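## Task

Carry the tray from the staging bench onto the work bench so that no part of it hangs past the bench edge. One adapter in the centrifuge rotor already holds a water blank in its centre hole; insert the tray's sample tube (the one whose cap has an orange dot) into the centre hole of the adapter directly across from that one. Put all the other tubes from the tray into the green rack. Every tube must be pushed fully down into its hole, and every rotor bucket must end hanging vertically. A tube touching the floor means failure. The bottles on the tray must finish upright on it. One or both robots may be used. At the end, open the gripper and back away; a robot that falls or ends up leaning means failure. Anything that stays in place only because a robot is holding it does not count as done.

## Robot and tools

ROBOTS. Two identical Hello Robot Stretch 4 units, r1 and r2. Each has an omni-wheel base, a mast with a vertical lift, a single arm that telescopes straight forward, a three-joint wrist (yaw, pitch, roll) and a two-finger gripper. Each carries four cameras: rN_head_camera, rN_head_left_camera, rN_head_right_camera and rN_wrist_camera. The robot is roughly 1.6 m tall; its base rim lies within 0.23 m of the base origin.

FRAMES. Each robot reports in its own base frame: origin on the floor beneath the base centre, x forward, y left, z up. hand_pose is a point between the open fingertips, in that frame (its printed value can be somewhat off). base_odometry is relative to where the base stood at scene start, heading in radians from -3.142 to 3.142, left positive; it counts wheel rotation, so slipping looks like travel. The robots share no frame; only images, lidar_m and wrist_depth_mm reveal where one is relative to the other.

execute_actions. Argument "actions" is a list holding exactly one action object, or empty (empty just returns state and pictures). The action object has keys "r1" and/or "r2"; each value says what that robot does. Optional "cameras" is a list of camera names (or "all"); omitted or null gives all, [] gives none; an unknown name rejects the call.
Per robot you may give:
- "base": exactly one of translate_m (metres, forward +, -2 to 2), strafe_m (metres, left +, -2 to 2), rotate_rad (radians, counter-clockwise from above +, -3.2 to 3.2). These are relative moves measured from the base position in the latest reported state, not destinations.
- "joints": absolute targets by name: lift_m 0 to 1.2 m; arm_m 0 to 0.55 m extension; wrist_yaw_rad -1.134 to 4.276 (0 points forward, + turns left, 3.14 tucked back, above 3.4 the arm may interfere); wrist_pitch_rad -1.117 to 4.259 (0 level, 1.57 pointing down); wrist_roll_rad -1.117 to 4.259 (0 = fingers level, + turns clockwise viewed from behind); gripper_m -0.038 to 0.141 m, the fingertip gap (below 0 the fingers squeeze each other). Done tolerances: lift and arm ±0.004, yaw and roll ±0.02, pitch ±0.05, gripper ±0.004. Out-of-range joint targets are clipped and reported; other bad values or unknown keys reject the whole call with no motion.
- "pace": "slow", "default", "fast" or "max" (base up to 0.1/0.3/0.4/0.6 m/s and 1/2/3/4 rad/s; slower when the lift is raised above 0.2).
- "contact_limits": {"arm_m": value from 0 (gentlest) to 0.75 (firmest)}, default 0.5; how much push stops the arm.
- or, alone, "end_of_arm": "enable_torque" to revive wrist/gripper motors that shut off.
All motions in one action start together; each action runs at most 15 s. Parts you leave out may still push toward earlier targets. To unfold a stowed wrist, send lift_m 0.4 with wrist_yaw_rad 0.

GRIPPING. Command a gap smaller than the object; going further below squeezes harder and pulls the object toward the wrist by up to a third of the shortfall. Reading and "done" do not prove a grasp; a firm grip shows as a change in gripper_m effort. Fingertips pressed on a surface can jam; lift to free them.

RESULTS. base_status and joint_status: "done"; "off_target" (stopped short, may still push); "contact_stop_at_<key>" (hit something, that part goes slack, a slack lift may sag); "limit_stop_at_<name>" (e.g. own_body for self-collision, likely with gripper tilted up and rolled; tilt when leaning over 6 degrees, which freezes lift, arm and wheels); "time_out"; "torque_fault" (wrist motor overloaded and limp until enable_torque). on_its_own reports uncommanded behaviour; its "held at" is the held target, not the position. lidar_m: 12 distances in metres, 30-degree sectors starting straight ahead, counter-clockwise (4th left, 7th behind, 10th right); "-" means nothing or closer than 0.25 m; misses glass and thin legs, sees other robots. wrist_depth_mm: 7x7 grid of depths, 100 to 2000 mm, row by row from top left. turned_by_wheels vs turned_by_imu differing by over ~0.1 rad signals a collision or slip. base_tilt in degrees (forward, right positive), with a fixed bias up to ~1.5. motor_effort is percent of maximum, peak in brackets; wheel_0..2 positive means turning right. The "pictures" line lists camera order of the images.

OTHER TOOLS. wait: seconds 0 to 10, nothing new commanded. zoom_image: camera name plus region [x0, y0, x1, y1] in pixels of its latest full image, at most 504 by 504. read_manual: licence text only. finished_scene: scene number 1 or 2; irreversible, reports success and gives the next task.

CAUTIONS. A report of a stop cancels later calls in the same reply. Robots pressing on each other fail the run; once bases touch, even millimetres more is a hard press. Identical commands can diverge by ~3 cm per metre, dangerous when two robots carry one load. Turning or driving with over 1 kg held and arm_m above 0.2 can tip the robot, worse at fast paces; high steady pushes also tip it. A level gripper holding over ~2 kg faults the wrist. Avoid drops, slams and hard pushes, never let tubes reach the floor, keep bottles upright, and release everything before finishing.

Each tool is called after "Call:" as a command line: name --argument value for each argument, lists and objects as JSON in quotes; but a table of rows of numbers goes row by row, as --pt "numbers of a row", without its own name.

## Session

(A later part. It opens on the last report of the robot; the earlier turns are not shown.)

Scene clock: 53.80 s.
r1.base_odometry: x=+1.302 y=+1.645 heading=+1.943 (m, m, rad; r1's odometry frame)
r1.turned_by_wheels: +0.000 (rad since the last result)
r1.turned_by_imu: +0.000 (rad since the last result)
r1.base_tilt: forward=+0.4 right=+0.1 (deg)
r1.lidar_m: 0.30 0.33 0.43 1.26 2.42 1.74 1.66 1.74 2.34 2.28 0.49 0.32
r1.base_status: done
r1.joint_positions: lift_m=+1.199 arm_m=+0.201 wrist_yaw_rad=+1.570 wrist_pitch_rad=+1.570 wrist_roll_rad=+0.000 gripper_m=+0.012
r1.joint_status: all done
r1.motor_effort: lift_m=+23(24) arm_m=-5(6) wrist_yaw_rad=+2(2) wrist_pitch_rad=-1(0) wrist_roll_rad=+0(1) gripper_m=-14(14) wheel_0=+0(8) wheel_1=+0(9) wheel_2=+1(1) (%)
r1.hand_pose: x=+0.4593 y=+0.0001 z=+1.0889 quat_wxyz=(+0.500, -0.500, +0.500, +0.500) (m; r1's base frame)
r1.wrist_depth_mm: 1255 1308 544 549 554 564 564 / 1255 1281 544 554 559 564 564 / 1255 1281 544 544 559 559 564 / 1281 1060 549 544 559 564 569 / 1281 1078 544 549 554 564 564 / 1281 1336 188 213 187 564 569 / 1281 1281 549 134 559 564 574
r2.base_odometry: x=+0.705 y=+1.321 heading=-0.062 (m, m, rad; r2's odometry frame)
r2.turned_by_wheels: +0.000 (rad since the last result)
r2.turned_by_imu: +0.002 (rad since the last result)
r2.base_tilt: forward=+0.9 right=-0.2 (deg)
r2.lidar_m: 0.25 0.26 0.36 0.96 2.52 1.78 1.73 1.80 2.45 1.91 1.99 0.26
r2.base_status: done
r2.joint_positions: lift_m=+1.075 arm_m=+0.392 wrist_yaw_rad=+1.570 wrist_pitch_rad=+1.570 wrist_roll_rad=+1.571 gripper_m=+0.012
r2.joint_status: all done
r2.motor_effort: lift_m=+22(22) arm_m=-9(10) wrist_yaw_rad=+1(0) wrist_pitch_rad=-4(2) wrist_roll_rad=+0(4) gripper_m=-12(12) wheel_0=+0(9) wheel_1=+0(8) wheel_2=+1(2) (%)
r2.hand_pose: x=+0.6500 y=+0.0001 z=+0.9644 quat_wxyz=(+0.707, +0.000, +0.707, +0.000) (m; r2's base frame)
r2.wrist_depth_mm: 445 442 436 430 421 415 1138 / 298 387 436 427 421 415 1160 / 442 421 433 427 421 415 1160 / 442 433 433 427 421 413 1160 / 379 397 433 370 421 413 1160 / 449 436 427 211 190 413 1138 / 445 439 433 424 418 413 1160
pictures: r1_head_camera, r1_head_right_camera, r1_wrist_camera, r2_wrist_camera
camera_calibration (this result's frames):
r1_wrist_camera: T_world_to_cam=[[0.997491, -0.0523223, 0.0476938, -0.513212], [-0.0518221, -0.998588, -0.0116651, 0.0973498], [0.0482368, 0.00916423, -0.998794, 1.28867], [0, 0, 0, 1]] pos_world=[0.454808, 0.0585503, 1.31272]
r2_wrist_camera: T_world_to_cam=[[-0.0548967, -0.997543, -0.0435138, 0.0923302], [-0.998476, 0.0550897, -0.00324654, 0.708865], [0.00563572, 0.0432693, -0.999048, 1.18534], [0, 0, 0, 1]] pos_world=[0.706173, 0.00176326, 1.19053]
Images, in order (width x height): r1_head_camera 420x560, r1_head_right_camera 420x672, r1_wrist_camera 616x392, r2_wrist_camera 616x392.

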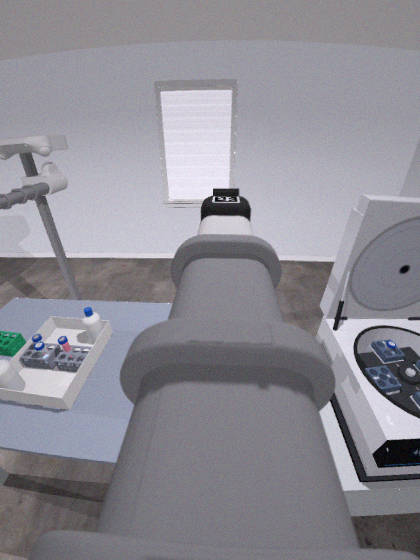

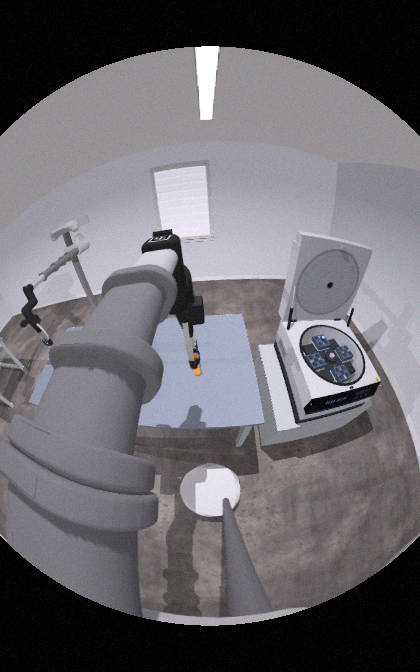

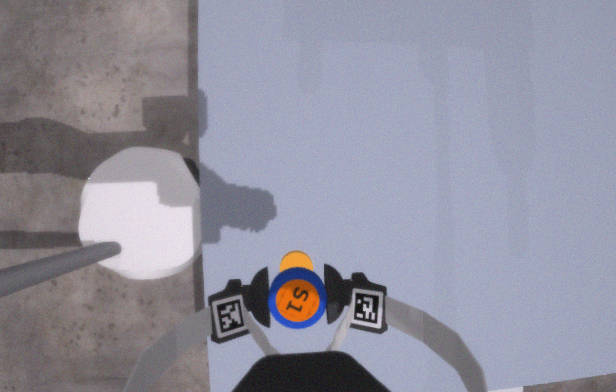

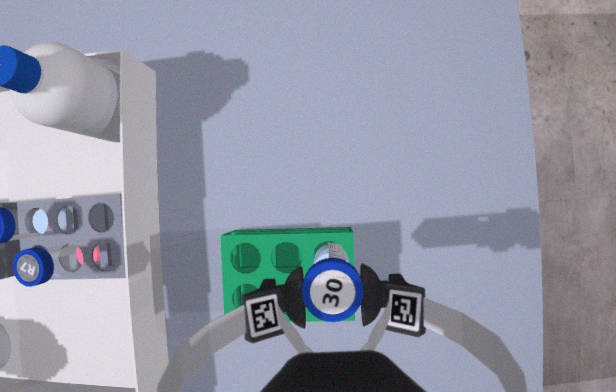

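Call:
zoom_image --camera "r2_wrist_camera" --region '[200, 210, 420, 350]'

Call:
zoom_image --camera "r1_head_right_camera" --region '[250, 290, 410, 450]'

Region (200, 210, 420, 350) of r2_wrist_camera's 616x392 image, scaled by 2.291; it fills the top 321 rows of this view, and the rest is white.

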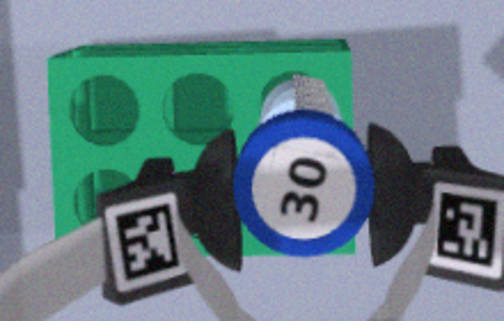

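Region (250, 290, 410, 450) of r1_head_right_camera's 420x672 image, scaled by 3.150, with more detail than that image has.

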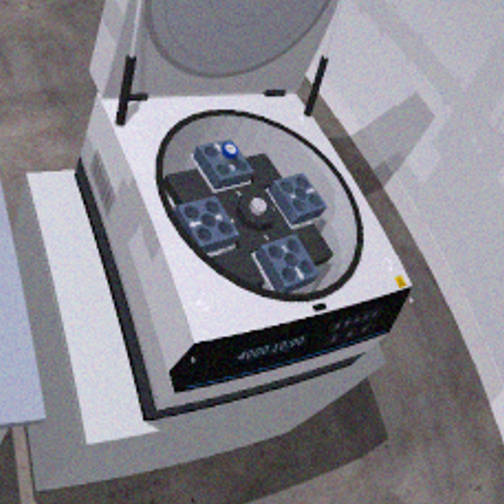

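Call:
execute_actions --actions '[{"r1": {"base": {"strafe_m": -0.4}, "pace": "fast"}, "r2": {"base": {"strafe_m": 0.0035}, "joints": {"arm_m": 0.386, "lift_m": 1.03}, "pace": "slow"}}]' --cameras '["r2_wrist_camera", "r1_head_right_camera"]'

Scene clock: 57.77 s.
r1.base_odometry: x=+1.675 y=+1.790 heading=+1.943 (m, m, rad; r1's odometry frame)
r1.turned_by_wheels: +0.000 (rad since the last result)
r1.turned_by_imu: +0.001 (rad since the last result)
r1.base_tilt: forward=+0.3 right=+0.1 (deg)
r1.lidar_m: 0.30 0.32 0.46 1.31 2.41 1.74 1.67 1.71 1.97 1.85 0.44 0.30
r1.base_status: done
r1.joint_positions: lift_m=+1.199 arm_m=+0.201 wrist_yaw_rad=+1.570 wrist_pitch_rad=+1.570 wrist_roll_rad=+0.000 gripper_m=+0.012
r1.joint_status: not commanded
r1.motor_effort: lift_m=+23(23) arm_m=-5(5) wrist_yaw_rad=+1(0) wrist_pitch_rad=-1(1) wrist_roll_rad=-1(0) gripper_m=-14(13) wheel_0=-2(6) wheel_1=+1(9) wheel_2=+1(0) (%)
r1.hand_pose: x=+0.4593 y=+0.0001 z=+1.0889 quat_wxyz=(+0.500, -0.500, +0.500, +0.500) (m; r1's base frame)
r1.wrist_depth_mm: 1255 1281 544 549 554 554 569 / 1281 1281 544 549 554 559 569 / 1255 1308 1281 549 559 564 569 / 1255 1078 1308 1308 1336 1336 1366 / 1281 1078 1098 768 768 778 1366 / 1281 1308 189 213 189 521 525 / 1281 1281 1308 134 549 517 521
r2.base_odometry: x=+0.705 y=+1.324 heading=-0.062 (m, m, rad; r2's odometry frame)
r2.turned_by_wheels: +0.000 (rad since the last result)
r2.turned_by_imu: +0.002 (rad since the last result)
r2.base_tilt: forward=+1.0 right=-0.2 (deg)
r2.lidar_m: 0.25 0.26 0.35 0.94 2.53 1.80 1.73 1.80 2.46 1.92 1.99 0.25
r2.base_status: done
r2.joint_positions: lift_m=+1.030 arm_m=+0.388 wrist_yaw_rad=+1.570 wrist_pitch_rad=+1.570 wrist_roll_rad=+1.571 gripper_m=+0.012
r2.joint_status: all done
r2.motor_effort: lift_m=+13(22) arm_m=-9(9) wrist_yaw_rad=+1(0) wrist_pitch_rad=-4(2) wrist_roll_rad=-1(1) gripper_m=-11(10) wheel_0=+0(2) wheel_1=+1(4) wheel_2=+0(1) (%)
r2.hand_pose: x=+0.6460 y=+0.0001 z=+0.9201 quat_wxyz=(+0.707, +0.000, +0.707, +0.000) (m; r2's base frame)
r2.wrist_depth_mm: 289 394 389 384 377 373 1078 / 283 375 387 382 377 373 741 / 399 392 389 384 377 373 366 / 368 373 387 384 377 370 370 / 338 370 384 324 379 370 368 / 399 387 327 211 190 373 366 / 402 384 387 384 377 368 370
pictures: r1_head_right_camera, r2_wrist_camera
camera_calibration (this result's frames):
r2_wrist_camera: T_world_to_cam=[[-0.0548965, -0.997543, -0.0435139, 0.0901884], [-0.998476, 0.0550894, -0.00324653, 0.704765], [0.00563571, 0.0432694, -0.999048, 1.14119], [0, 0, 0, 1]] pos_world=[0.702211, 0.00176329, 1.14631]
Images, in order (width x height): r1_head_right_camera 420x672, r2_wrist_camera 616x392.

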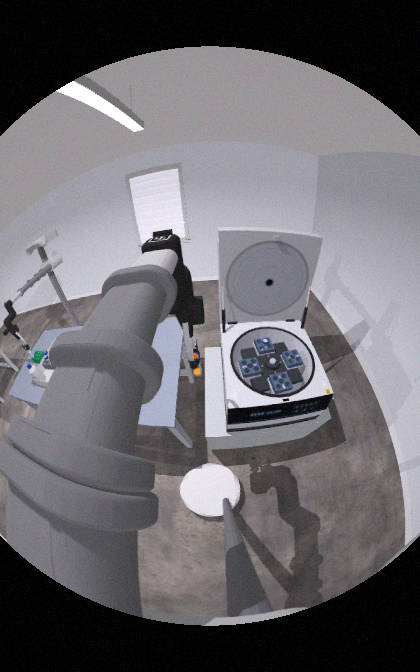

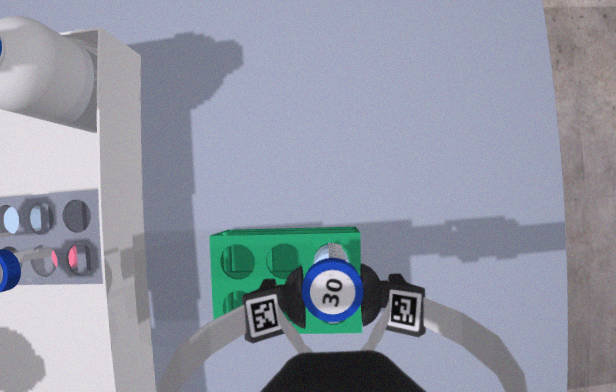

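Call:
zoom_image --camera "r2_wrist_camera" --region '[200, 210, 400, 340]'

Call:
zoom_image --camera "r1_head_right_camera" --region '[215, 310, 345, 440]'

Region (200, 210, 400, 340) of r2_wrist_camera's 616x392 image, scaled by 2.520; it fills the top 328 rows of this view, and the rest is white.

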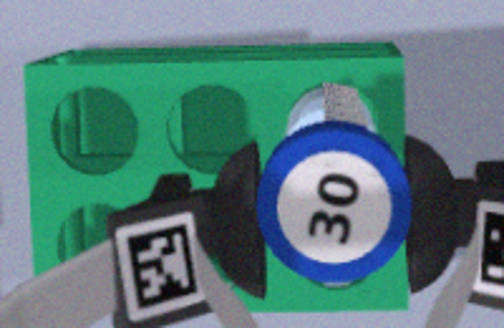

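Region (215, 310, 345, 440) of r1_head_right_camera's 420x672 image, scaled by 3.877, with more detail than that image has.

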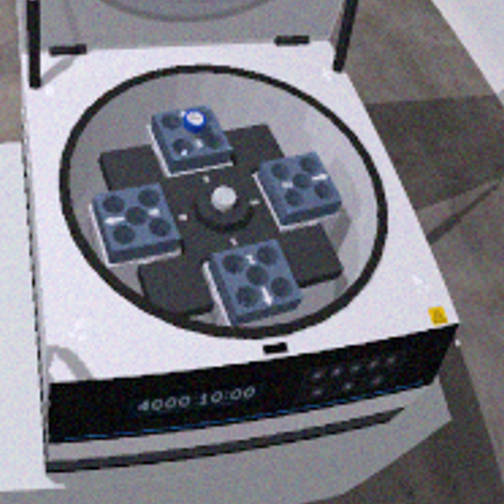

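Call:
execute_actions --actions '[{"r1": {"base": {"strafe_m": -0.396}, "joints": {"arm_m": 0.271, "lift_m": 1.06}, "pace": "fast"}, "r2": {"joints": {"lift_m": 0.987}, "pace": "slow"}}]' --cameras '["r2_wrist_camera", "r1_wrist_camera"]'

Scene clock: 60.77 s.
r1.base_odometry: x=+2.044 y=+1.934 heading=+1.943 (m, m, rad; r1's odometry frame)
r1.turned_by_wheels: +0.000 (rad since the last result)
r1.turned_by_imu: +0.001 (rad since the last result)
r1.base_tilt: forward=+0.4 right=+0.1 (deg)
r1.lidar_m: 0.31 0.32 0.44 1.23 2.39 1.76 1.65 1.71 1.53 1.47 0.48 0.32
r1.base_status: done
r1.joint_positions: lift_m=+1.060 arm_m=+0.270 wrist_yaw_rad=+1.570 wrist_pitch_rad=+1.570 wrist_roll_rad=+0.000 gripper_m=+0.012
r1.joint_status: all done
r1.motor_effort: lift_m=+19(22) arm_m=+5(7) wrist_yaw_rad=+0(1) wrist_pitch_rad=-1(0) wrist_roll_rad=-1(0) gripper_m=-15(15) wheel_0=+0(8) wheel_1=+0(8) wheel_2=+1(1) (%)
r1.hand_pose: x=+0.5284 y=+0.0001 z=+0.9499 quat_wxyz=(+0.500, -0.500, +0.500, +0.500) (m; r1's base frame)
r1.wrist_depth_mm: 1138 1160 362 364 410 377 375 / 1118 1138 362 473 421 439 384 / 1138 960 362 427 418 436 430 / 931 931 418 430 430 421 433 / 931 931 399 407 430 436 452 / 1138 1160 187 213 188 439 433 / 1138 1160 364 134 415 430 399
r2.base_odometry: x=+0.705 y=+1.324 heading=-0.062 (m, m, rad; r2's odometry frame)
r2.turned_by_wheels: +0.000 (rad since the last result)
r2.turned_by_imu: +0.001 (rad since the last result)
r2.base_tilt: forward=+1.0 right=-0.1 (deg)
r2.lidar_m: 0.25 0.27 0.34 0.94 2.53 1.79 1.73 1.78 2.45 1.92 1.99 0.26
r2.base_status: not commanded
r2.joint_positions: lift_m=+0.987 arm_m=+0.388 wrist_yaw_rad=+1.570 wrist_pitch_rad=+1.570 wrist_roll_rad=+1.571 gripper_m=+0.012
r2.joint_status: all done
r2.motor_effort: lift_m=+13(14) arm_m=-9(9) wrist_yaw_rad=-1(0) wrist_pitch_rad=-2(2) wrist_roll_rad=+0(1) gripper_m=-13(12) wheel_0=+0(0) wheel_1=+1(1) wheel_2=+0(0) (%)
r2.hand_pose: x=+0.6460 y=+0.0001 z=+0.8771 quat_wxyz=(+0.707, +0.000, +0.707, +0.000) (m; r2's base frame)
r2.wrist_depth_mm: 274 349 345 338 334 327 324 / 277 349 343 338 334 330 325 / 353 347 343 340 334 330 325 / 291 349 343 338 336 329 327 / 290 347 310 279 334 329 325 / 355 349 285 211 190 327 325 / 353 342 282 278 334 327 327
pictures: r1_wrist_camera, r2_wrist_camera
camera_calibration (this result's frames):
r1_wrist_camera: T_world_to_cam=[[0.997491, -0.0523185, 0.0476932, -0.575546], [-0.0518178, -0.998588, -0.0116772, 0.099324], [0.0482368, 0.00917658, -0.998794, 1.14649], [0, 0, 0, 1]] pos_world=[0.523946, 0.0585513, 1.17371]
r2_wrist_camera: T_world_to_cam=[[-0.0548968, -0.997543, -0.0435136, 0.0883167], [-0.998476, 0.0550898, -0.00324655, 0.704623], [0.00563573, 0.043269, -0.999048, 1.09822], [0, 0, 0, 1]] pos_world=[0.702208, 0.00176323, 1.10331]
Images, in order (width x height): r1_wrist_camera 616x392, r2_wrist_camera 616x392.

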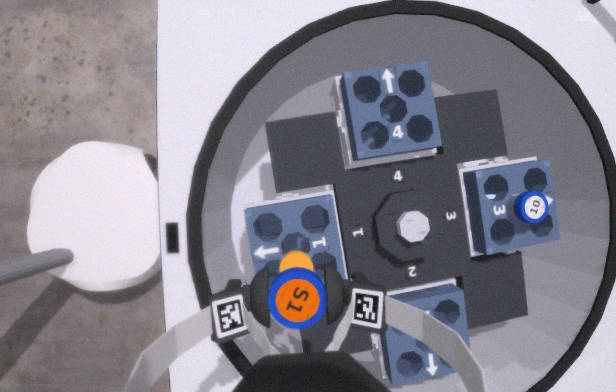

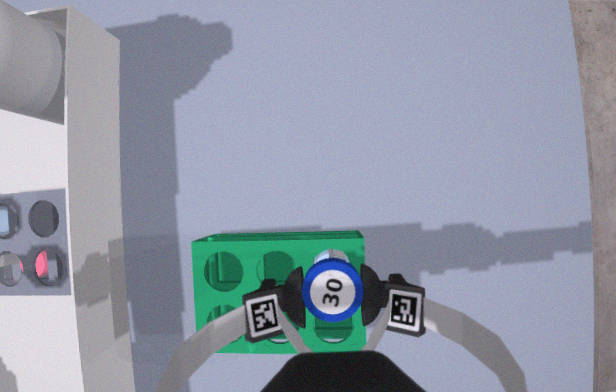

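Call:
zoom_image --camera "r1_wrist_camera" --region '[200, 160, 400, 340]'

Call:
zoom_image --camera "r1_wrist_camera" --region '[320, 40, 600, 300]'

Region (200, 160, 400, 340) of r1_wrist_camera's 616x392 image, scaled by 2.520; it fills the top 454 rows of this view, and the rest is white.

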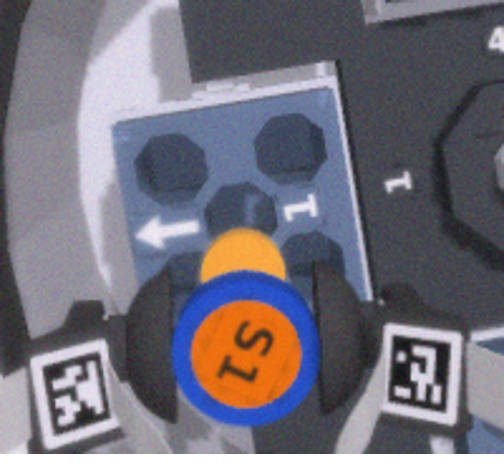

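Region (320, 40, 600, 300) of r1_wrist_camera's 616x392 image, scaled by 1.800; it fills the top 468 rows of this view, and the rest is white.

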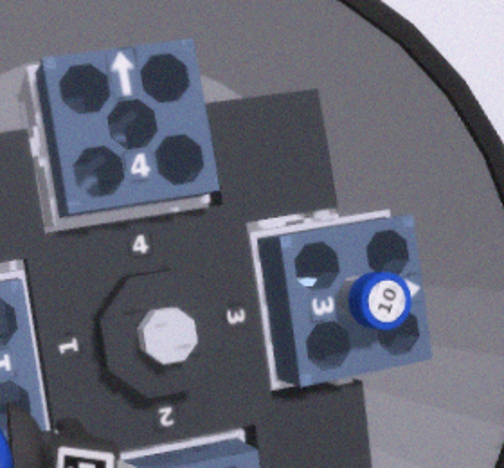

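Call:
execute_actions --actions '[{"r1": {"joints": {"lift_m": 0.99}}, "r2": {"joints": {"gripper_m": 0.055}}}]' --cameras '["r2_wrist_camera", "r1_wrist_camera"]'

Scene clock: 62.67 s.
r1.base_odometry: x=+2.044 y=+1.934 heading=+1.943 (m, m, rad; r1's odometry frame)
r1.turned_by_wheels: +0.000 (rad since the last result)
r1.turned_by_imu: +0.001 (rad since the last result)
r1.base_tilt: forward=+0.3 right=+0.1 (deg)
r1.lidar_m: 0.30 0.32 0.46 1.21 2.43 1.76 1.63 1.70 1.53 1.47 0.43 0.33
r1.base_status: not commanded
r1.joint_positions: lift_m=+0.990 arm_m=+0.270 wrist_yaw_rad=+1.570 wrist_pitch_rad=+1.570 wrist_roll_rad=+0.000 gripper_m=+0.012
r1.joint_status: all done
r1.motor_effort: lift_m=+18(21) arm_m=+5(5) wrist_yaw_rad=-2(0) wrist_pitch_rad=-2(2) wrist_roll_rad=+0(1) gripper_m=-15(14) wheel_0=+0(0) wheel_1=+0(0) wheel_2=+1(1) (%)
r1.hand_pose: x=+0.5284 y=+0.0001 z=+0.8799 quat_wxyz=(+0.500, -0.500, +0.500, +0.500) (m; r1's base frame)
r1.wrist_depth_mm: 1078 289 291 340 373 368 338 / 1060 290 291 439 342 366 377 / 1078 290 359 357 364 364 407 / 866 290 384 357 362 364 342 / 854 290 332 330 359 364 357 / 1078 878 187 213 188 366 368 / 1060 1098 291 134 359 342 394
r2.base_odometry: x=+0.705 y=+1.324 heading=-0.062 (m, m, rad; r2's odometry frame)
r2.turned_by_wheels: +0.000 (rad since the last result)
r2.turned_by_imu: +0.001 (rad since the last result)
r2.base_tilt: forward=+1.0 right=-0.2 (deg)
r2.lidar_m: 0.25 0.25 0.36 0.95 2.52 1.79 1.72 1.79 2.46 1.92 2.00 0.25
r2.base_status: not commanded
r2.joint_positions: lift_m=+0.987 arm_m=+0.388 wrist_yaw_rad=+1.570 wrist_pitch_rad=+1.570 wrist_roll_rad=+1.571 gripper_m=+0.055
r2.joint_status: all done
r2.motor_effort: lift_m=+13(13) arm_m=-9(9) wrist_yaw_rad=+0(1) wrist_pitch_rad=-1(4) wrist_roll_rad=+0(1) gripper_m=+0(12) wheel_0=+0(0) wheel_1=+1(1) wheel_2=+0(0) (%)
r2.hand_pose: x=+0.6460 y=+0.0001 z=+0.8771 quat_wxyz=(+0.707, +0.000, +0.707, +0.000) (m; r2's base frame)
r2.wrist_depth_mm: 274 349 345 340 334 329 325 / 277 347 343 340 334 329 325 / 353 351 345 338 334 329 325 / 291 349 345 338 334 330 325 / 291 349 314 281 334 330 325 / 353 349 283 216 196 330 325 / 357 349 285 219 334 327 325
pictures: r1_wrist_camera, r2_wrist_camera
camera_calibration (this result's frames):
r1_wrist_camera: T_world_to_cam=[[0.997491, -0.0523186, 0.0476932, -0.572213], [-0.0518179, -0.998588, -0.011677, 0.0985074], [0.0482368, 0.00917634, -0.998794, 1.07665], [0, 0, 0, 1]] pos_world=[0.523947, 0.0585512, 1.1038]
r2_wrist_camera: T_world_to_cam=[[-0.0548967, -0.997543, -0.0435138, 0.0883168], [-0.998476, 0.0550897, -0.00324654, 0.704622], [0.00563572, 0.0432693, -0.999048, 1.09822], [0, 0, 0, 1]] pos_world=[0.702208, 0.00176326, 1.10331]
Images, in order (width x height): r1_wrist_camera 616x392, r2_wrist_camera 616x392.

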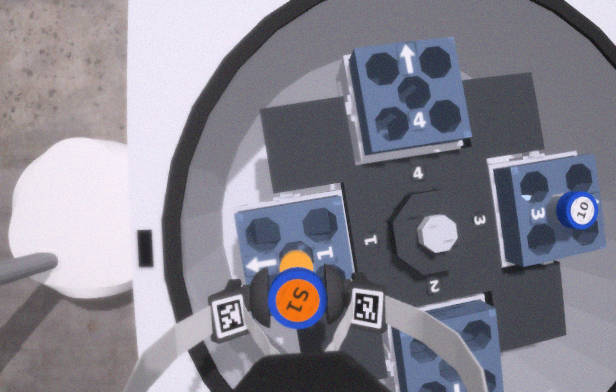

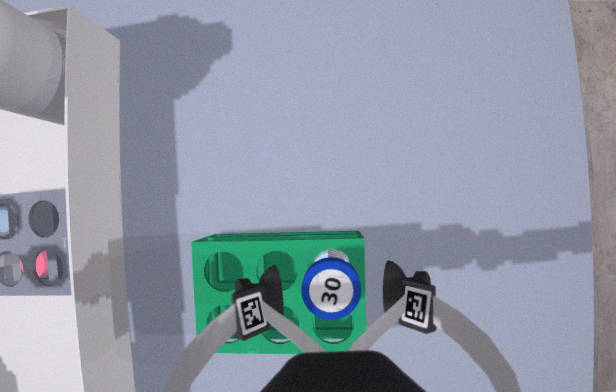

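Call:
zoom_image --camera "r1_wrist_camera" --region '[210, 170, 390, 340]'

Region (210, 170, 390, 340) of r1_wrist_camera's 616x392 image, scaled by 2.800.

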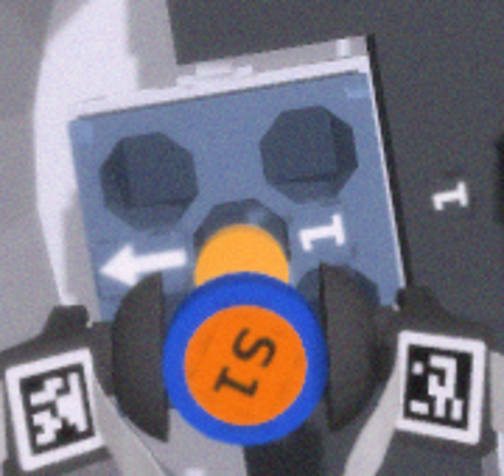

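Call:
execute_actions --actions '[{"r1": {"base": {"strafe_m": 0.001}, "joints": {"lift_m": 0.955}, "pace": "slow"}, "r2": {"joints": {"lift_m": 1.04}, "pace": "fast"}}]' --cameras '["r1_wrist_camera"]'

Scene clock: 64.30 s.
r1.base_odometry: x=+2.043 y=+1.934 heading=+1.943 (m, m, rad; r1's odometry frame)
r1.turned_by_wheels: +0.000 (rad since the last result)
r1.turned_by_imu: +0.000 (rad since the last result)
r1.base_tilt: forward=+0.4 right=+0.1 (deg)
r1.lidar_m: 0.31 0.33 0.47 1.24 2.42 1.75 1.63 1.72 1.53 1.47 0.48 0.32
r1.base_status: done
r1.joint_positions: lift_m=+0.955 arm_m=+0.270 wrist_yaw_rad=+1.570 wrist_pitch_rad=+1.570 wrist_roll_rad=+0.000 gripper_m=+0.012
r1.joint_status: all done
r1.motor_effort: lift_m=+18(19) arm_m=+5(5) wrist_yaw_rad=+1(1) wrist_pitch_rad=-1(1) wrist_roll_rad=-1(1) gripper_m=-12(13) wheel_0=+1(2) wheel_1=-2(1) wheel_2=+0(0) (%)
r1.hand_pose: x=+0.5284 y=+0.0001 z=+0.8450 quat_wxyz=(+0.500, -0.500, +0.500, +0.500) (m; r1's base frame)
r1.wrist_depth_mm: 1025 254 255 336 319 349 336 / 1025 255 271 392 304 329 332 / 1025 254 357 322 325 329 332 / 831 254 382 322 325 329 307 / 831 256 334 297 325 309 317 / 1025 254 187 213 186 329 334 / 1042 255 281 134 325 304 334
r2.base_odometry: x=+0.705 y=+1.324 heading=-0.062 (m, m, rad; r2's odometry frame)
r2.turned_by_wheels: +0.000 (rad since the last result)
r2.turned_by_imu: +0.001 (rad since the last result)
r2.base_tilt: forward=+0.9 right=-0.2 (deg)
r2.lidar_m: 0.25 0.27 0.36 0.95 2.52 1.79 1.73 1.81 2.45 1.92 1.97 0.25
r2.base_status: not commanded
r2.joint_positions: lift_m=+1.040 arm_m=+0.388 wrist_yaw_rad=+1.570 wrist_pitch_rad=+1.570 wrist_roll_rad=+1.571 gripper_m=+0.055
r2.joint_status: all done
r2.motor_effort: lift_m=+22(24) arm_m=-9(9) wrist_yaw_rad=+1(0) wrist_pitch_rad=-4(2) wrist_roll_rad=-1(1) gripper_m=+0(1) wheel_0=+0(0) wheel_1=+1(1) wheel_2=+0(0) (%)
r2.hand_pose: x=+0.6460 y=+0.0001 z=+0.9293 quat_wxyz=(+0.707, +0.000, +0.707, +0.000) (m; r2's base frame)
r2.wrist_depth_mm: 287 407 397 392 387 382 1118 / 283 375 397 392 389 379 1118 / 410 402 399 392 387 379 750 / 377 399 399 392 387 377 1098 / 347 370 392 332 387 379 377 / 410 402 336 332 196 377 379 / 407 402 397 274 384 379 375
pictures: r1_wrist_camera
camera_calibration (this result's frames):
r1_wrist_camera: T_world_to_cam=[[0.997491, -0.0523186, 0.047693, -0.570547], [-0.0518177, -0.998588, -0.0116794, 0.0981019], [0.0482368, 0.00917873, -0.998794, 1.04174], [0, 0, 0, 1]] pos_world=[0.523948, 0.0585514, 1.06884]
Images, in order (width x height): r1_wrist_camera 616x392.

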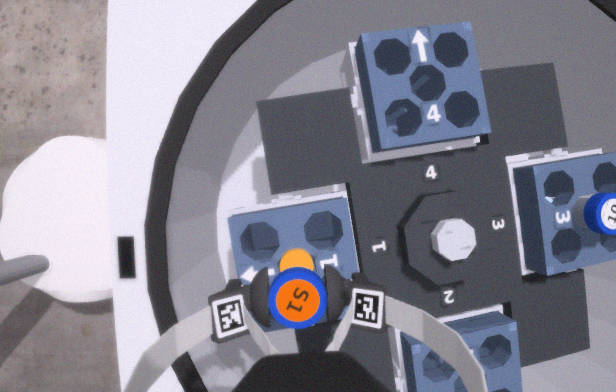

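Call:
execute_actions --actions '[{"r1": {"joints": {"lift_m": 0.91}, "pace": "slow"}, "r2": {"base": {"strafe_m": 0.27}, "joints": {"arm_m": 0.402, "wrist_roll_rad": 1.07}, "pace": "fast"}}]' --cameras '["r1_wrist_camera", "r2_wrist_camera"]'

Scene clock: 66.70 s.
r1.base_odometry: x=+2.043 y=+1.934 heading=+1.943 (m, m, rad; r1's odometry frame)
r1.turned_by_wheels: +0.000 (rad since the last result)
r1.turned_by_imu: +0.001 (rad since the last result)
r1.base_tilt: forward=+0.4 right=+0.0 (deg)
r1.lidar_m: 0.31 0.29 0.46 1.21 2.39 1.74 1.65 1.70 1.55 1.47 0.44 0.32
r1.base_status: not commanded
r1.joint_positions: lift_m=+0.910 arm_m=+0.270 wrist_yaw_rad=+1.570 wrist_pitch_rad=+1.570 wrist_roll_rad=+0.000 gripper_m=+0.012
r1.joint_status: all done
r1.motor_effort: lift_m=+18(18) arm_m=+5(5) wrist_yaw_rad=+1(3) wrist_pitch_rad=-1(2) wrist_roll_rad=-1(0) gripper_m=-13(13) wheel_0=+1(1) wheel_1=-2(2) wheel_2=+0(0) (%)
r1.hand_pose: x=+0.5284 y=+0.0001 z=+0.8000 quat_wxyz=(+0.501, -0.499, +0.500, +0.500) (m; r1's base frame)
r1.wrist_depth_mm: 991 210 214 336 264 267 322 / 991 210 271 278 266 267 286 / 788 210 327 277 278 285 285 / 788 210 373 278 281 282 286 / 778 210 298 252 281 262 287 / 991 211 188 213 187 285 287 / 991 208 259 134 282 259 268
r2.base_odometry: x=+0.722 y=+1.594 heading=-0.062 (m, m, rad; r2's odometry frame)
r2.turned_by_wheels: +0.000 (rad since the last result)
r2.turned_by_imu: +0.001 (rad since the last result)
r2.base_tilt: forward=+1.0 right=-0.2 (deg)
r2.lidar_m: 0.25 0.25 0.36 0.96 2.52 1.80 1.74 1.80 2.46 2.20 0.36 0.26
r2.base_status: done
r2.joint_positions: lift_m=+1.040 arm_m=+0.400 wrist_yaw_rad=+1.570 wrist_pitch_rad=+1.570 wrist_roll_rad=+1.071 gripper_m=+0.055
r2.joint_status: all done
r2.motor_effort: lift_m=+22(22) arm_m=+9(10) wrist_yaw_rad=+0(1) wrist_pitch_rad=-3(4) wrist_roll_rad=+0(5) gripper_m=-3(1) wheel_0=+2(9) wheel_1=-2(10) wheel_2=+0(0) (%)
r2.hand_pose: x=+0.6587 y=+0.0001 z=+0.9294 quat_wxyz=(+0.685, -0.175, +0.685, +0.175) (m; r2's base frame)
r2.wrist_depth_mm: 415 407 394 392 353 379 377 / 415 399 399 392 387 238 375 / 413 342 368 392 384 306 375 / 410 368 336 329 382 379 377 / 349 392 397 329 327 379 379 / 260 362 397 387 196 377 377 / 273 359 392 272 382 327 320
pictures: r1_wrist_camera, r2_wrist_camera
camera_calibration (this result's frames):
r1_wrist_camera: T_world_to_cam=[[0.997491, -0.0523312, 0.0476801, -0.568387], [-0.0518183, -0.998585, -0.0119315, 0.097851], [0.048237, 0.00943088, -0.998791, 0.996783], [0, 0, 0, 1]] pos_world=[0.523949, 0.0585677, 1.02385]
r2_wrist_camera: T_world_to_cam=[[0.43002, -0.901773, -0.0434568, -0.228182], [-0.902686, -0.430285, -0.00353458, 0.654658], [-0.0155114, 0.0407478, -0.999049, 1.16427], [0, 0, 0, 1]] pos_world=[0.707133, 0.0284791, 1.15557]
Images, in order (width x height): r1_wrist_camera 616x392, r2_wrist_camera 616x392.

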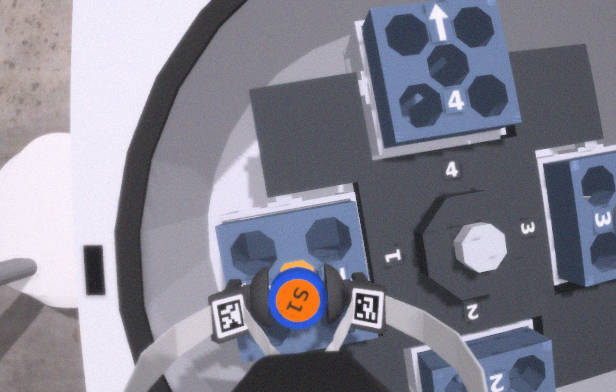

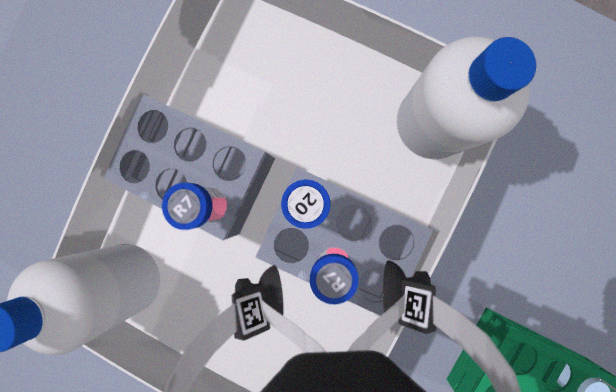

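Call:
execute_actions --actions '[{"r1": {"joints": {"gripper_m": 0.05}}, "r2": {"joints": {"lift_m": 0.99}}}]' --cameras '["r1_wrist_camera", "r2_wrist_camera"]'

Scene clock: 68.00 s.
r1.base_odometry: x=+2.043 y=+1.934 heading=+1.943 (m, m, rad; r1's odometry frame)
r1.turned_by_wheels: +0.000 (rad since the last result)
r1.turned_by_imu: +0.000 (rad since the last result)
r1.base_tilt: forward=+0.3 right=+0.3 (deg)
r1.lidar_m: 0.32 0.31 0.46 1.22 2.43 1.75 1.65 1.71 1.56 1.46 0.46 0.29
r1.base_status: not commanded
r1.joint_positions: lift_m=+0.910 arm_m=+0.270 wrist_yaw_rad=+1.570 wrist_pitch_rad=+1.570 wrist_roll_rad=+0.000 gripper_m=+0.050
r1.joint_status: all done
r1.motor_effort: lift_m=+18(18) arm_m=+5(5) wrist_yaw_rad=+2(3) wrist_pitch_rad=+1(0) wrist_roll_rad=-1(0) gripper_m=-6(14) wheel_0=+1(1) wheel_1=-2(2) wheel_2=+0(0) (%)
r1.hand_pose: x=+0.5284 y=+0.0001 z=+0.8000 quat_wxyz=(+0.501, -0.499, +0.500, +0.500) (m; r1's base frame)
r1.wrist_depth_mm: 976 210 215 338 263 267 320 / 991 210 270 278 266 267 285 / 778 210 327 277 281 282 285 / 788 210 375 278 279 282 286 / 788 210 296 251 281 263 287 / 1008 211 202 222 195 285 287 / 1008 210 268 136 281 257 268
r2.base_odometry: x=+0.722 y=+1.594 heading=-0.062 (m, m, rad; r2's odometry frame)
r2.turned_by_wheels: +0.000 (rad since the last result)
r2.turned_by_imu: +0.001 (rad since the last result)
r2.base_tilt: forward=+0.9 right=-0.2 (deg)
r2.lidar_m: 0.25 0.26 0.36 0.96 2.51 1.79 1.74 1.79 2.45 2.21 0.35 0.25
r2.base_status: not commanded
r2.joint_positions: lift_m=+0.990 arm_m=+0.400 wrist_yaw_rad=+1.570 wrist_pitch_rad=+1.570 wrist_roll_rad=+1.071 gripper_m=+0.055
r2.joint_status: all done
r2.motor_effort: lift_m=+13(20) arm_m=+9(9) wrist_yaw_rad=+0(0) wrist_pitch_rad=-3(3) wrist_roll_rad=-1(1) gripper_m=+1(2) wheel_0=+2(2) wheel_1=-2(2) wheel_2=+0(1) (%)
r2.hand_pose: x=+0.6587 y=+0.0001 z=+0.8801 quat_wxyz=(+0.685, -0.175, +0.685, +0.175) (m; r2's base frame)
r2.wrist_depth_mm: 359 327 347 342 332 192 - / 359 303 347 342 338 195 189 / 362 293 317 342 336 263 329 / 310 290 286 278 336 330 329 / 297 349 345 281 277 330 329 / 239 349 345 218 195 330 329 / 250 349 343 249 320 294 272
pictures: r1_wrist_camera, r2_wrist_camera
camera_calibration (this result's frames):
r1_wrist_camera: T_world_to_cam=[[0.997491, -0.0523307, 0.0476801, -0.568387], [-0.0518178, -0.998585, -0.0119315, 0.0978508], [0.048237, 0.00943091, -0.998791, 0.996783], [0, 0, 0, 1]] pos_world=[0.523949, 0.0585677, 1.02385]
r2_wrist_camera: T_world_to_cam=[[0.43002, -0.901773, -0.0434569, -0.230323], [-0.902686, -0.430285, -0.00353463, 0.654486], [-0.0155114, 0.0407479, -0.999049, 1.11508], [0, 0, 0, 1]] pos_world=[0.707135, 0.0284791, 1.10632]
Images, in order (width x height): r1_wrist_camera 616x392, r2_wrist_camera 616x392.

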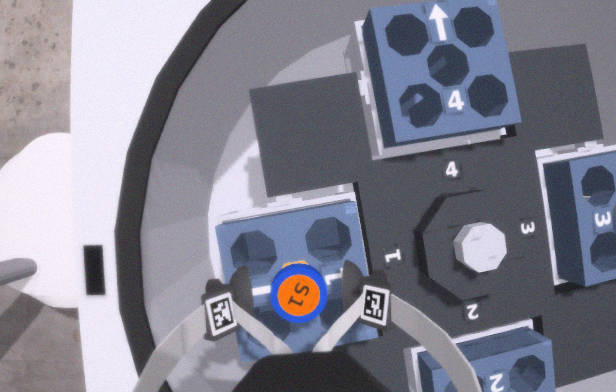

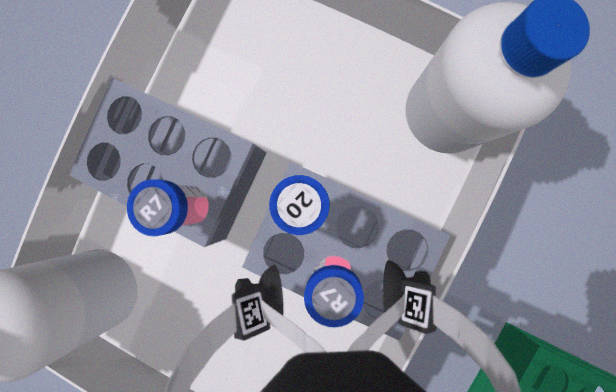

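Call:
execute_actions --actions '[{"r1": {"joints": {"lift_m": 0.99}, "pace": "fast"}, "r2": {"joints": {"gripper_m": 0.012}}}]' --cameras '[]'

Call:
execute_actions --actions '[{"r1": {"joints": {"arm_m": 0.39}, "pace": "fast"}, "r2": {"joints": {"lift_m": 1.07}, "pace": "fast"}}]' --cameras '["r1_wrist_camera", "r2_wrist_camera"]'

Scene clock: 69.40 s.
r1.base_odometry: x=+2.043 y=+1.934 heading=+1.943 (m, m, rad; r1's odometry frame)
r1.turned_by_wheels: +0.000 (rad since the last result)
r1.turned_by_imu: +0.001 (rad since the last result)
r1.base_tilt: forward=+0.3 right=+0.1 (deg)
r1.lidar_m: 0.31 0.32 0.46 1.20 2.42 1.74 1.64 1.68 1.55 1.46 0.45 0.32
r1.base_status: not commanded
r1.joint_positions: lift_m=+0.990 arm_m=+0.270 wrist_yaw_rad=+1.570 wrist_pitch_rad=+1.570 wrist_roll_rad=+0.000 gripper_m=+0.050
r1.joint_status: all done
r1.motor_effort: lift_m=+23(24) arm_m=+5(5) wrist_yaw_rad=+0(2) wrist_pitch_rad=+0(1) wrist_roll_rad=+0(0) gripper_m=-4(4) wheel_0=+1(1) wheel_1=-2(2) wheel_2=+0(0) (%)
r1.hand_pose: x=+0.5284 y=+0.0001 z=+0.8795 quat_wxyz=(+0.501, -0.499, +0.500, +0.500) (m; r1's base frame)
r1.wrist_depth_mm: 1042 289 290 336 375 366 334 / 1078 290 290 439 340 366 375 / 1078 290 357 355 362 362 399 / 866 290 387 357 359 364 342 / 866 290 343 330 343 364 355 / 1098 891 202 342 195 368 368 / 1098 1078 294 136 359 340 394
r2.base_odometry: x=+0.722 y=+1.594 heading=-0.062 (m, m, rad; r2's odometry frame)
r2.turned_by_wheels: +0.000 (rad since the last result)
r2.turned_by_imu: +0.001 (rad since the last result)
r2.base_tilt: forward=+1.0 right=-0.2 (deg)
r2.lidar_m: 0.25 0.26 0.36 0.96 2.52 1.79 1.73 1.80 2.45 2.18 0.35 0.26
r2.base_status: not commanded
r2.joint_positions: lift_m=+0.990 arm_m=+0.400 wrist_yaw_rad=+1.570 wrist_pitch_rad=+1.570 wrist_roll_rad=+1.071 gripper_m=+0.012
r2.joint_status: all done
r2.motor_effort: lift_m=+13(13) arm_m=+9(9) wrist_yaw_rad=+1(1) wrist_pitch_rad=-3(2) wrist_roll_rad=+0(0) gripper_m=-15(13) wheel_0=+2(2) wheel_1=-2(2) wheel_2=+0(0) (%)
r2.hand_pose: x=+0.6587 y=+0.0001 z=+0.8801 quat_wxyz=(+0.685, -0.175, +0.685, +0.175) (m; r2's base frame)
r2.wrist_depth_mm: 362 327 349 342 329 192 - / 359 304 347 342 338 195 189 / 359 291 317 342 336 263 330 / 309 290 287 277 334 329 329 / 297 349 345 279 278 330 329 / 239 349 343 211 190 330 327 / 252 343 343 338 334 287 272
pictures: none
No camera images: the call's "cameras" was empty. Leave "cameras" out to get every camera's image.

Scene clock: 70.57 s.
r1.base_odometry: x=+2.043 y=+1.934 heading=+1.943 (m, m, rad; r1's odometry frame)
r1.turned_by_wheels: +0.000 (rad since the last result)
r1.turned_by_imu: +0.000 (rad since the last result)
r1.base_tilt: forward=+0.4 right=+0.1 (deg)
r1.lidar_m: 0.30 0.33 0.46 1.21 2.45 1.75 1.65 1.69 1.56 1.47 0.46 0.32
r1.base_status: not commanded
r1.joint_positions: lift_m=+0.990 arm_m=+0.389 wrist_yaw_rad=+1.570 wrist_pitch_rad=+1.570 wrist_roll_rad=+0.000 gripper_m=+0.050
r1.joint_status: all done
r1.motor_effort: lift_m=+23(23) arm_m=+5(4) wrist_yaw_rad=+2(1) wrist_pitch_rad=-2(1) wrist_roll_rad=+0(1) gripper_m=-4(6) wheel_0=+1(1) wheel_1=-2(2) wheel_2=+0(0) (%)
r1.hand_pose: x=+0.6474 y=+0.0001 z=+0.8795 quat_wxyz=(+0.500, -0.500, +0.500, +0.500) (m; r1's base frame)
r1.wrist_depth_mm: 285 286 359 373 362 301 304 / 285 343 382 349 359 342 303 / 285 351 351 357 362 373 303 / 303 370 355 357 359 353 320 / 306 324 355 336 359 362 325 / 293 351 202 359 195 364 309 / 286 332 353 136 362 329 304
r2.base_odometry: x=+0.722 y=+1.594 heading=-0.062 (m, m, rad; r2's odometry frame)
r2.turned_by_wheels: +0.000 (rad since the last result)
r2.turned_by_imu: +0.000 (rad since the last result)
r2.base_tilt: forward=+0.9 right=-0.1 (deg)
r2.lidar_m: 0.25 0.26 0.36 0.96 2.51 1.80 1.73 1.79 2.45 2.20 0.36 0.25
r2.base_status: not commanded
r2.joint_positions: lift_m=+1.070 arm_m=+0.400 wrist_yaw_rad=+1.570 wrist_pitch_rad=+1.570 wrist_roll_rad=+1.071 gripper_m=+0.012
r2.joint_status: all done
r2.motor_effort: lift_m=+22(24) arm_m=+9(9) wrist_yaw_rad=+0(1) wrist_pitch_rad=-3(3) wrist_roll_rad=+0(1) gripper_m=-12(9) wheel_0=+2(2) wheel_1=-2(2) wheel_2=+1(0) (%)
r2.hand_pose: x=+0.6587 y=+0.0001 z=+0.9594 quat_wxyz=(+0.685, -0.175, +0.685, +0.175) (m; r2's base frame)
r2.wrist_depth_mm: 445 439 427 421 413 413 410 / 445 439 427 421 415 268 407 / 445 402 399 418 415 355 404 / 445 402 364 362 415 410 404 / 442 392 424 362 359 410 404 / 286 362 427 211 191 407 404 / 442 433 407 418 415 347 375
pictures: r1_wrist_camera, r2_wrist_camera
camera_calibration (this result's frames):
r1_wrist_camera: T_world_to_cam=[[0.997491, -0.0523232, 0.0476801, -0.690879], [-0.0518103, -0.998586, -0.0119315, 0.104961], [0.048237, 0.00943127, -0.998791, 1.0705], [0, 0, 0, 1]] pos_world=[0.642946, 0.0585677, 1.1034]
r2_wrist_camera: T_world_to_cam=[[0.430019, -0.901773, -0.0434571, -0.226881], [-0.902686, -0.430285, -0.00353468, 0.654769], [-0.0155114, 0.0407481, -0.999049, 1.19423], [0, 0, 0, 1]] pos_world=[0.707139, 0.0284791, 1.18555]
Images, in order (width x height): r1_wrist_camera 616x392, r2_wrist_camera 616x392.

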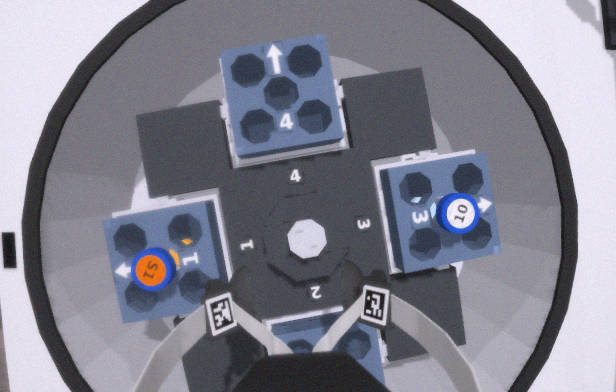

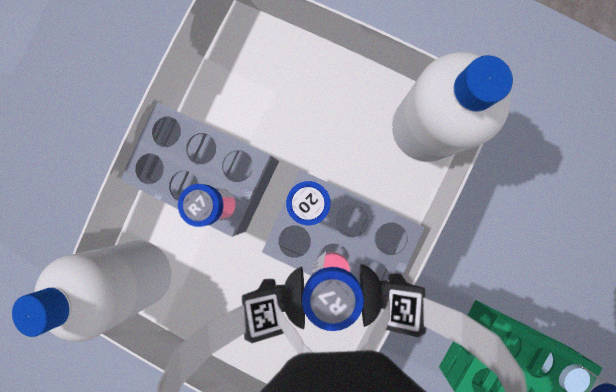

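Call:
zoom_image --camera "r1_wrist_camera" --region '[90, 190, 250, 330]'

Call:
zoom_image --camera "r1_wrist_camera" --region '[360, 140, 520, 280]'

Region (90, 190, 250, 330) of r1_wrist_camera's 616x392 image, scaled by 3.150; it fills the top 441 rows of this view, and the rest is white.

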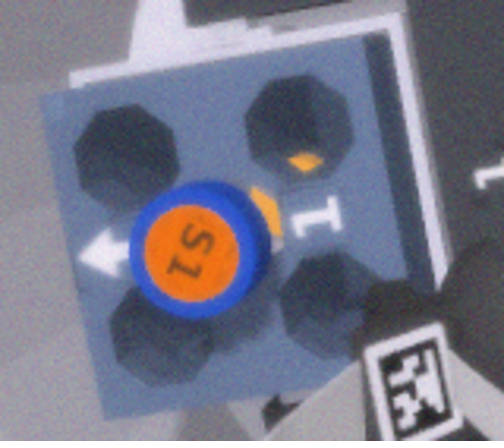

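Region (360, 140, 520, 280) of r1_wrist_camera's 616x392 image, scaled by 3.150; it fills the top 441 rows of this view, and the rest is white.

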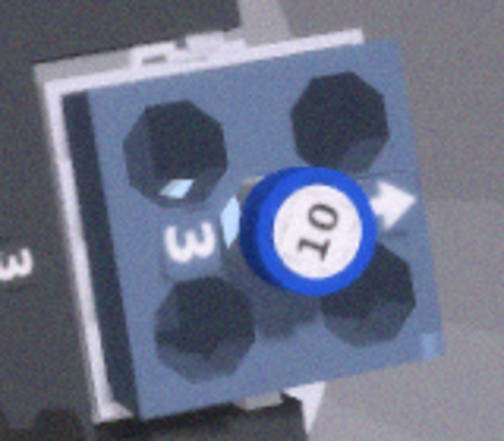

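Call:
execute_actions --actions '[{"r1": {"base": {"strafe_m": 0.75}, "joints": {"lift_m": 1.0, "wrist_roll_rad": 1.57, "gripper_m": 0.055, "arm_m": 0.412}, "pace": "max"}, "r2": {"base": {"strafe_m": -0.27}, "joints": {"arm_m": 0.35, "wrist_roll_rad": 1.57}}}]' --cameras '["r2_wrist_camera", "r1_head_left_camera"]'

Scene clock: 75.13 s.
r1.base_odometry: x=+1.344 y=+1.661 heading=+1.943 (m, m, rad; r1's odometry frame)
r1.turned_by_wheels: +0.000 (rad since the last result)
r1.turned_by_imu: +0.001 (rad since the last result)
r1.base_tilt: forward=+0.3 right=+0.1 (deg)
r1.lidar_m: 0.27 0.34 0.46 1.22 2.39 1.78 1.67 1.70 2.32 2.23 0.46 0.32
r1.base_status: done
r1.joint_positions: lift_m=+1.000 arm_m=+0.411 wrist_yaw_rad=+1.570 wrist_pitch_rad=+1.570 wrist_roll_rad=+1.570 gripper_m=+0.055
r1.joint_status: all done
r1.motor_effort: lift_m=+22(25) arm_m=+5(6) wrist_yaw_rad=+2(2) wrist_pitch_rad=-1(0) wrist_roll_rad=+1(2) gripper_m=-3(4) wheel_0=+2(7) wheel_1=-2(10) wheel_2=+1(1) (%)
r1.hand_pose: x=+0.6694 y=+0.0001 z=+0.8897 quat_wxyz=(+0.707, +0.000, +0.707, +0.000) (m; r1's base frame)
r1.wrist_depth_mm: 334 340 343 349 353 362 1160 / 334 340 347 349 353 362 580 / 334 342 345 351 357 362 585 / 336 340 345 349 353 359 585 / 336 342 345 349 357 362 585 / 336 342 195 349 196 359 591 / 336 338 345 136 357 362 585
r2.base_odometry: x=+0.705 y=+1.324 heading=-0.062 (m, m, rad; r2's odometry frame)
r2.turned_by_wheels: +0.000 (rad since the last result)
r2.turned_by_imu: +0.003 (rad since the last result)
r2.base_tilt: forward=+1.0 right=-0.1 (deg)
r2.lidar_m: 0.25 0.27 0.36 0.94 2.52 1.78 1.74 1.80 2.44 1.92 1.99 0.26
r2.base_status: done
r2.joint_positions: lift_m=+1.070 arm_m=+0.352 wrist_yaw_rad=+1.570 wrist_pitch_rad=+1.570 wrist_roll_rad=+1.569 gripper_m=+0.012
r2.joint_status: all done
r2.motor_effort: lift_m=+21(22) arm_m=-9(9) wrist_yaw_rad=+0(1) wrist_pitch_rad=-2(1) wrist_roll_rad=+3(9) gripper_m=-11(12) wheel_0=+0(8) wheel_1=+1(9) wheel_2=+1(2) (%)
r2.hand_pose: x=+0.6100 y=+0.0001 z=+0.9594 quat_wxyz=(+0.707, +0.000, +0.707, +0.000) (m; r2's base frame)
r2.wrist_depth_mm: 293 373 430 424 415 410 1138 / 340 402 430 424 415 410 1160 / 439 433 433 424 418 410 1138 / 377 402 430 421 418 410 1160 / 439 427 430 362 415 410 1138 / 439 436 427 211 190 410 778 / 442 407 430 421 415 407 778
pictures: r1_head_left_camera, r2_wrist_camera
camera_calibration (this result's frames):
r2_wrist_camera: T_world_to_cam=[[-0.0536842, -0.997609, -0.043514, 0.0891818], [-0.998542, 0.053876, -0.00324723, 0.668943], [0.00558383, 0.0432762, -0.999048, 1.18065], [0, 0, 0, 1]] pos_world=[0.666163, 0.00183438, 1.18558]
Images, in order (width x height): r1_head_left_camera 420x672, r2_wrist_camera 616x392.

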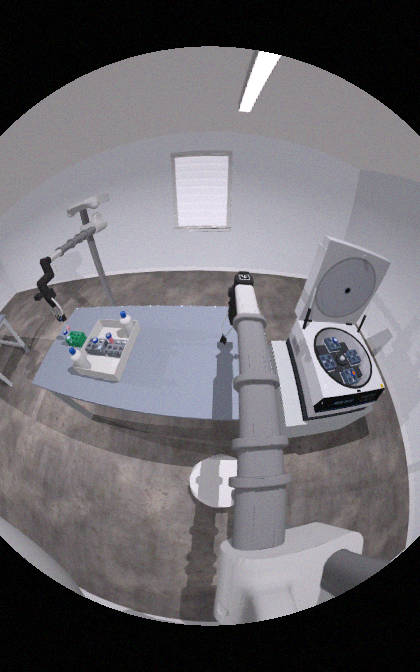

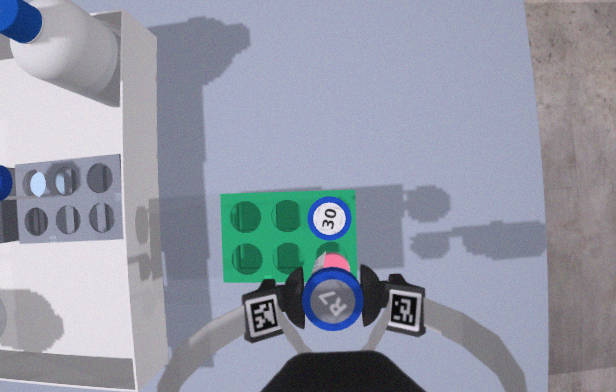

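Call:
zoom_image --camera "r2_wrist_camera" --region '[210, 180, 390, 340]'

Region (210, 180, 390, 340) of r2_wrist_camera's 616x392 image, scaled by 2.800.

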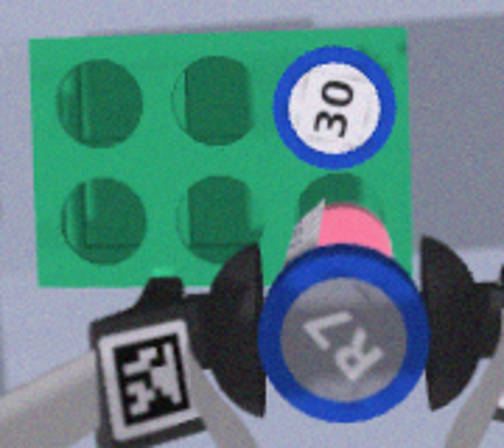

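Call:
execute_actions --actions '[{"r1": {"base": {"strafe_m": 0.675}, "joints": {"lift_m": 1.045}, "pace": "max"}, "r2": {"base": {"strafe_m": 0.002}, "joints": {"arm_m": 0.356, "lift_m": 0.987}, "pace": "slow"}}]' --cameras '["r2_wrist_camera", "r1_wrist_camera"]'

Scene clock: 78.67 s.
r1.base_odometry: x=+0.715 y=+1.415 heading=+1.943 (m, m, rad; r1's odometry frame)
r1.turned_by_wheels: +0.000 (rad since the last result)
r1.turned_by_imu: +0.001 (rad since the last result)
r1.base_tilt: forward=+0.5 right=+0.1 (deg)
r1.lidar_m: 0.29 0.31 0.45 2.33 2.44 1.75 1.66 1.73 2.37 1.28 0.43 0.32
r1.base_status: done
r1.joint_positions: lift_m=+1.045 arm_m=+0.411 wrist_yaw_rad=+1.570 wrist_pitch_rad=+1.570 wrist_roll_rad=+1.570 gripper_m=+0.055
r1.joint_status: all done
r1.motor_effort: lift_m=+22(25) arm_m=+5(5) wrist_yaw_rad=+1(3) wrist_pitch_rad=-1(0) wrist_roll_rad=+1(1) gripper_m=-5(4) wheel_0=+2(7) wheel_1=-1(11) wheel_2=+1(2) (%)
r1.hand_pose: x=+0.6694 y=+0.0001 z=+0.9346 quat_wxyz=(+0.707, +0.000, +0.707, +0.000) (m; r1's base frame)
r1.wrist_depth_mm: 379 382 387 397 399 407 410 / 379 364 387 389 252 407 413 / 379 382 389 389 260 407 413 / 379 379 389 394 394 407 413 / 377 343 382 334 351 407 413 / 379 334 195 336 196 410 415 / 382 357 387 136 397 410 413
r2.base_odometry: x=+0.705 y=+1.326 heading=-0.062 (m, m, rad; r2's odometry frame)
r2.turned_by_wheels: +0.000 (rad since the last result)
r2.turned_by_imu: +0.002 (rad since the last result)
r2.base_tilt: forward=+0.9 right=-0.2 (deg)
r2.lidar_m: 0.25 0.26 0.36 0.94 2.51 1.78 1.73 1.81 2.44 1.92 1.99 0.25
r2.base_status: done
r2.joint_positions: lift_m=+0.987 arm_m=+0.354 wrist_yaw_rad=+1.570 wrist_pitch_rad=+1.570 wrist_roll_rad=+1.569 gripper_m=+0.012
r2.joint_status: all done
r2.motor_effort: lift_m=+12(21) arm_m=+10(9) wrist_yaw_rad=-1(0) wrist_pitch_rad=-1(3) wrist_roll_rad=+3(2) gripper_m=-11(11) wheel_0=+1(3) wheel_1=+0(6) wheel_2=+0(2) (%)
r2.hand_pose: x=+0.6126 y=+0.0001 z=+0.8771 quat_wxyz=(+0.707, +0.000, +0.707, +0.000) (m; r2's base frame)
r2.wrist_depth_mm: 274 347 345 340 332 329 325 / 291 347 345 340 334 329 325 / 290 349 345 340 334 330 325 / 291 347 343 336 334 329 327 / 291 347 286 278 334 330 325 / 353 347 283 211 190 329 325 / 353 338 343 338 332 327 324
pictures: r1_wrist_camera, r2_wrist_camera
camera_calibration (this result's frames):
r1_wrist_camera: T_world_to_cam=[[-0.0508328, -0.997603, 0.0469448, -0.0128747], [-0.998669, 0.0503639, -0.0111173, 0.739693], [0.00872629, -0.0474475, -0.998836, 1.15096], [0, 0, 0, 1]] pos_world=[0.72801, 0.00451262, 1.15845]
r2_wrist_camera: T_world_to_cam=[[-0.0536839, -0.997609, -0.0435142, 0.0857458], [-0.998542, 0.0538758, -0.00324722, 0.671346], [0.00558382, 0.0432765, -0.999048, 1.09845], [0, 0, 0, 1]] pos_world=[0.668838, 0.00183441, 1.10332]
Images, in order (width x height): r1_wrist_camera 616x392, r2_wrist_camera 616x392.

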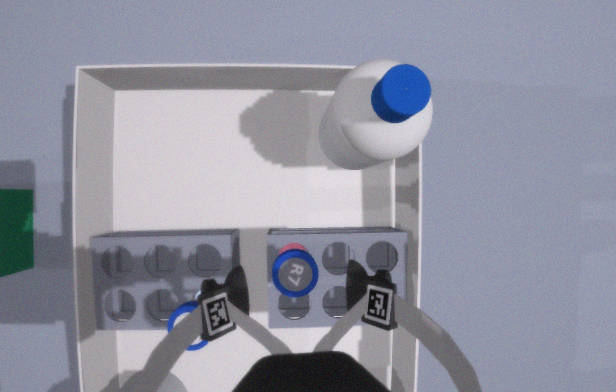

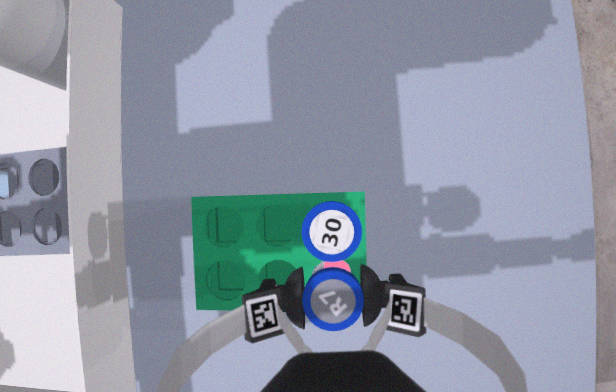

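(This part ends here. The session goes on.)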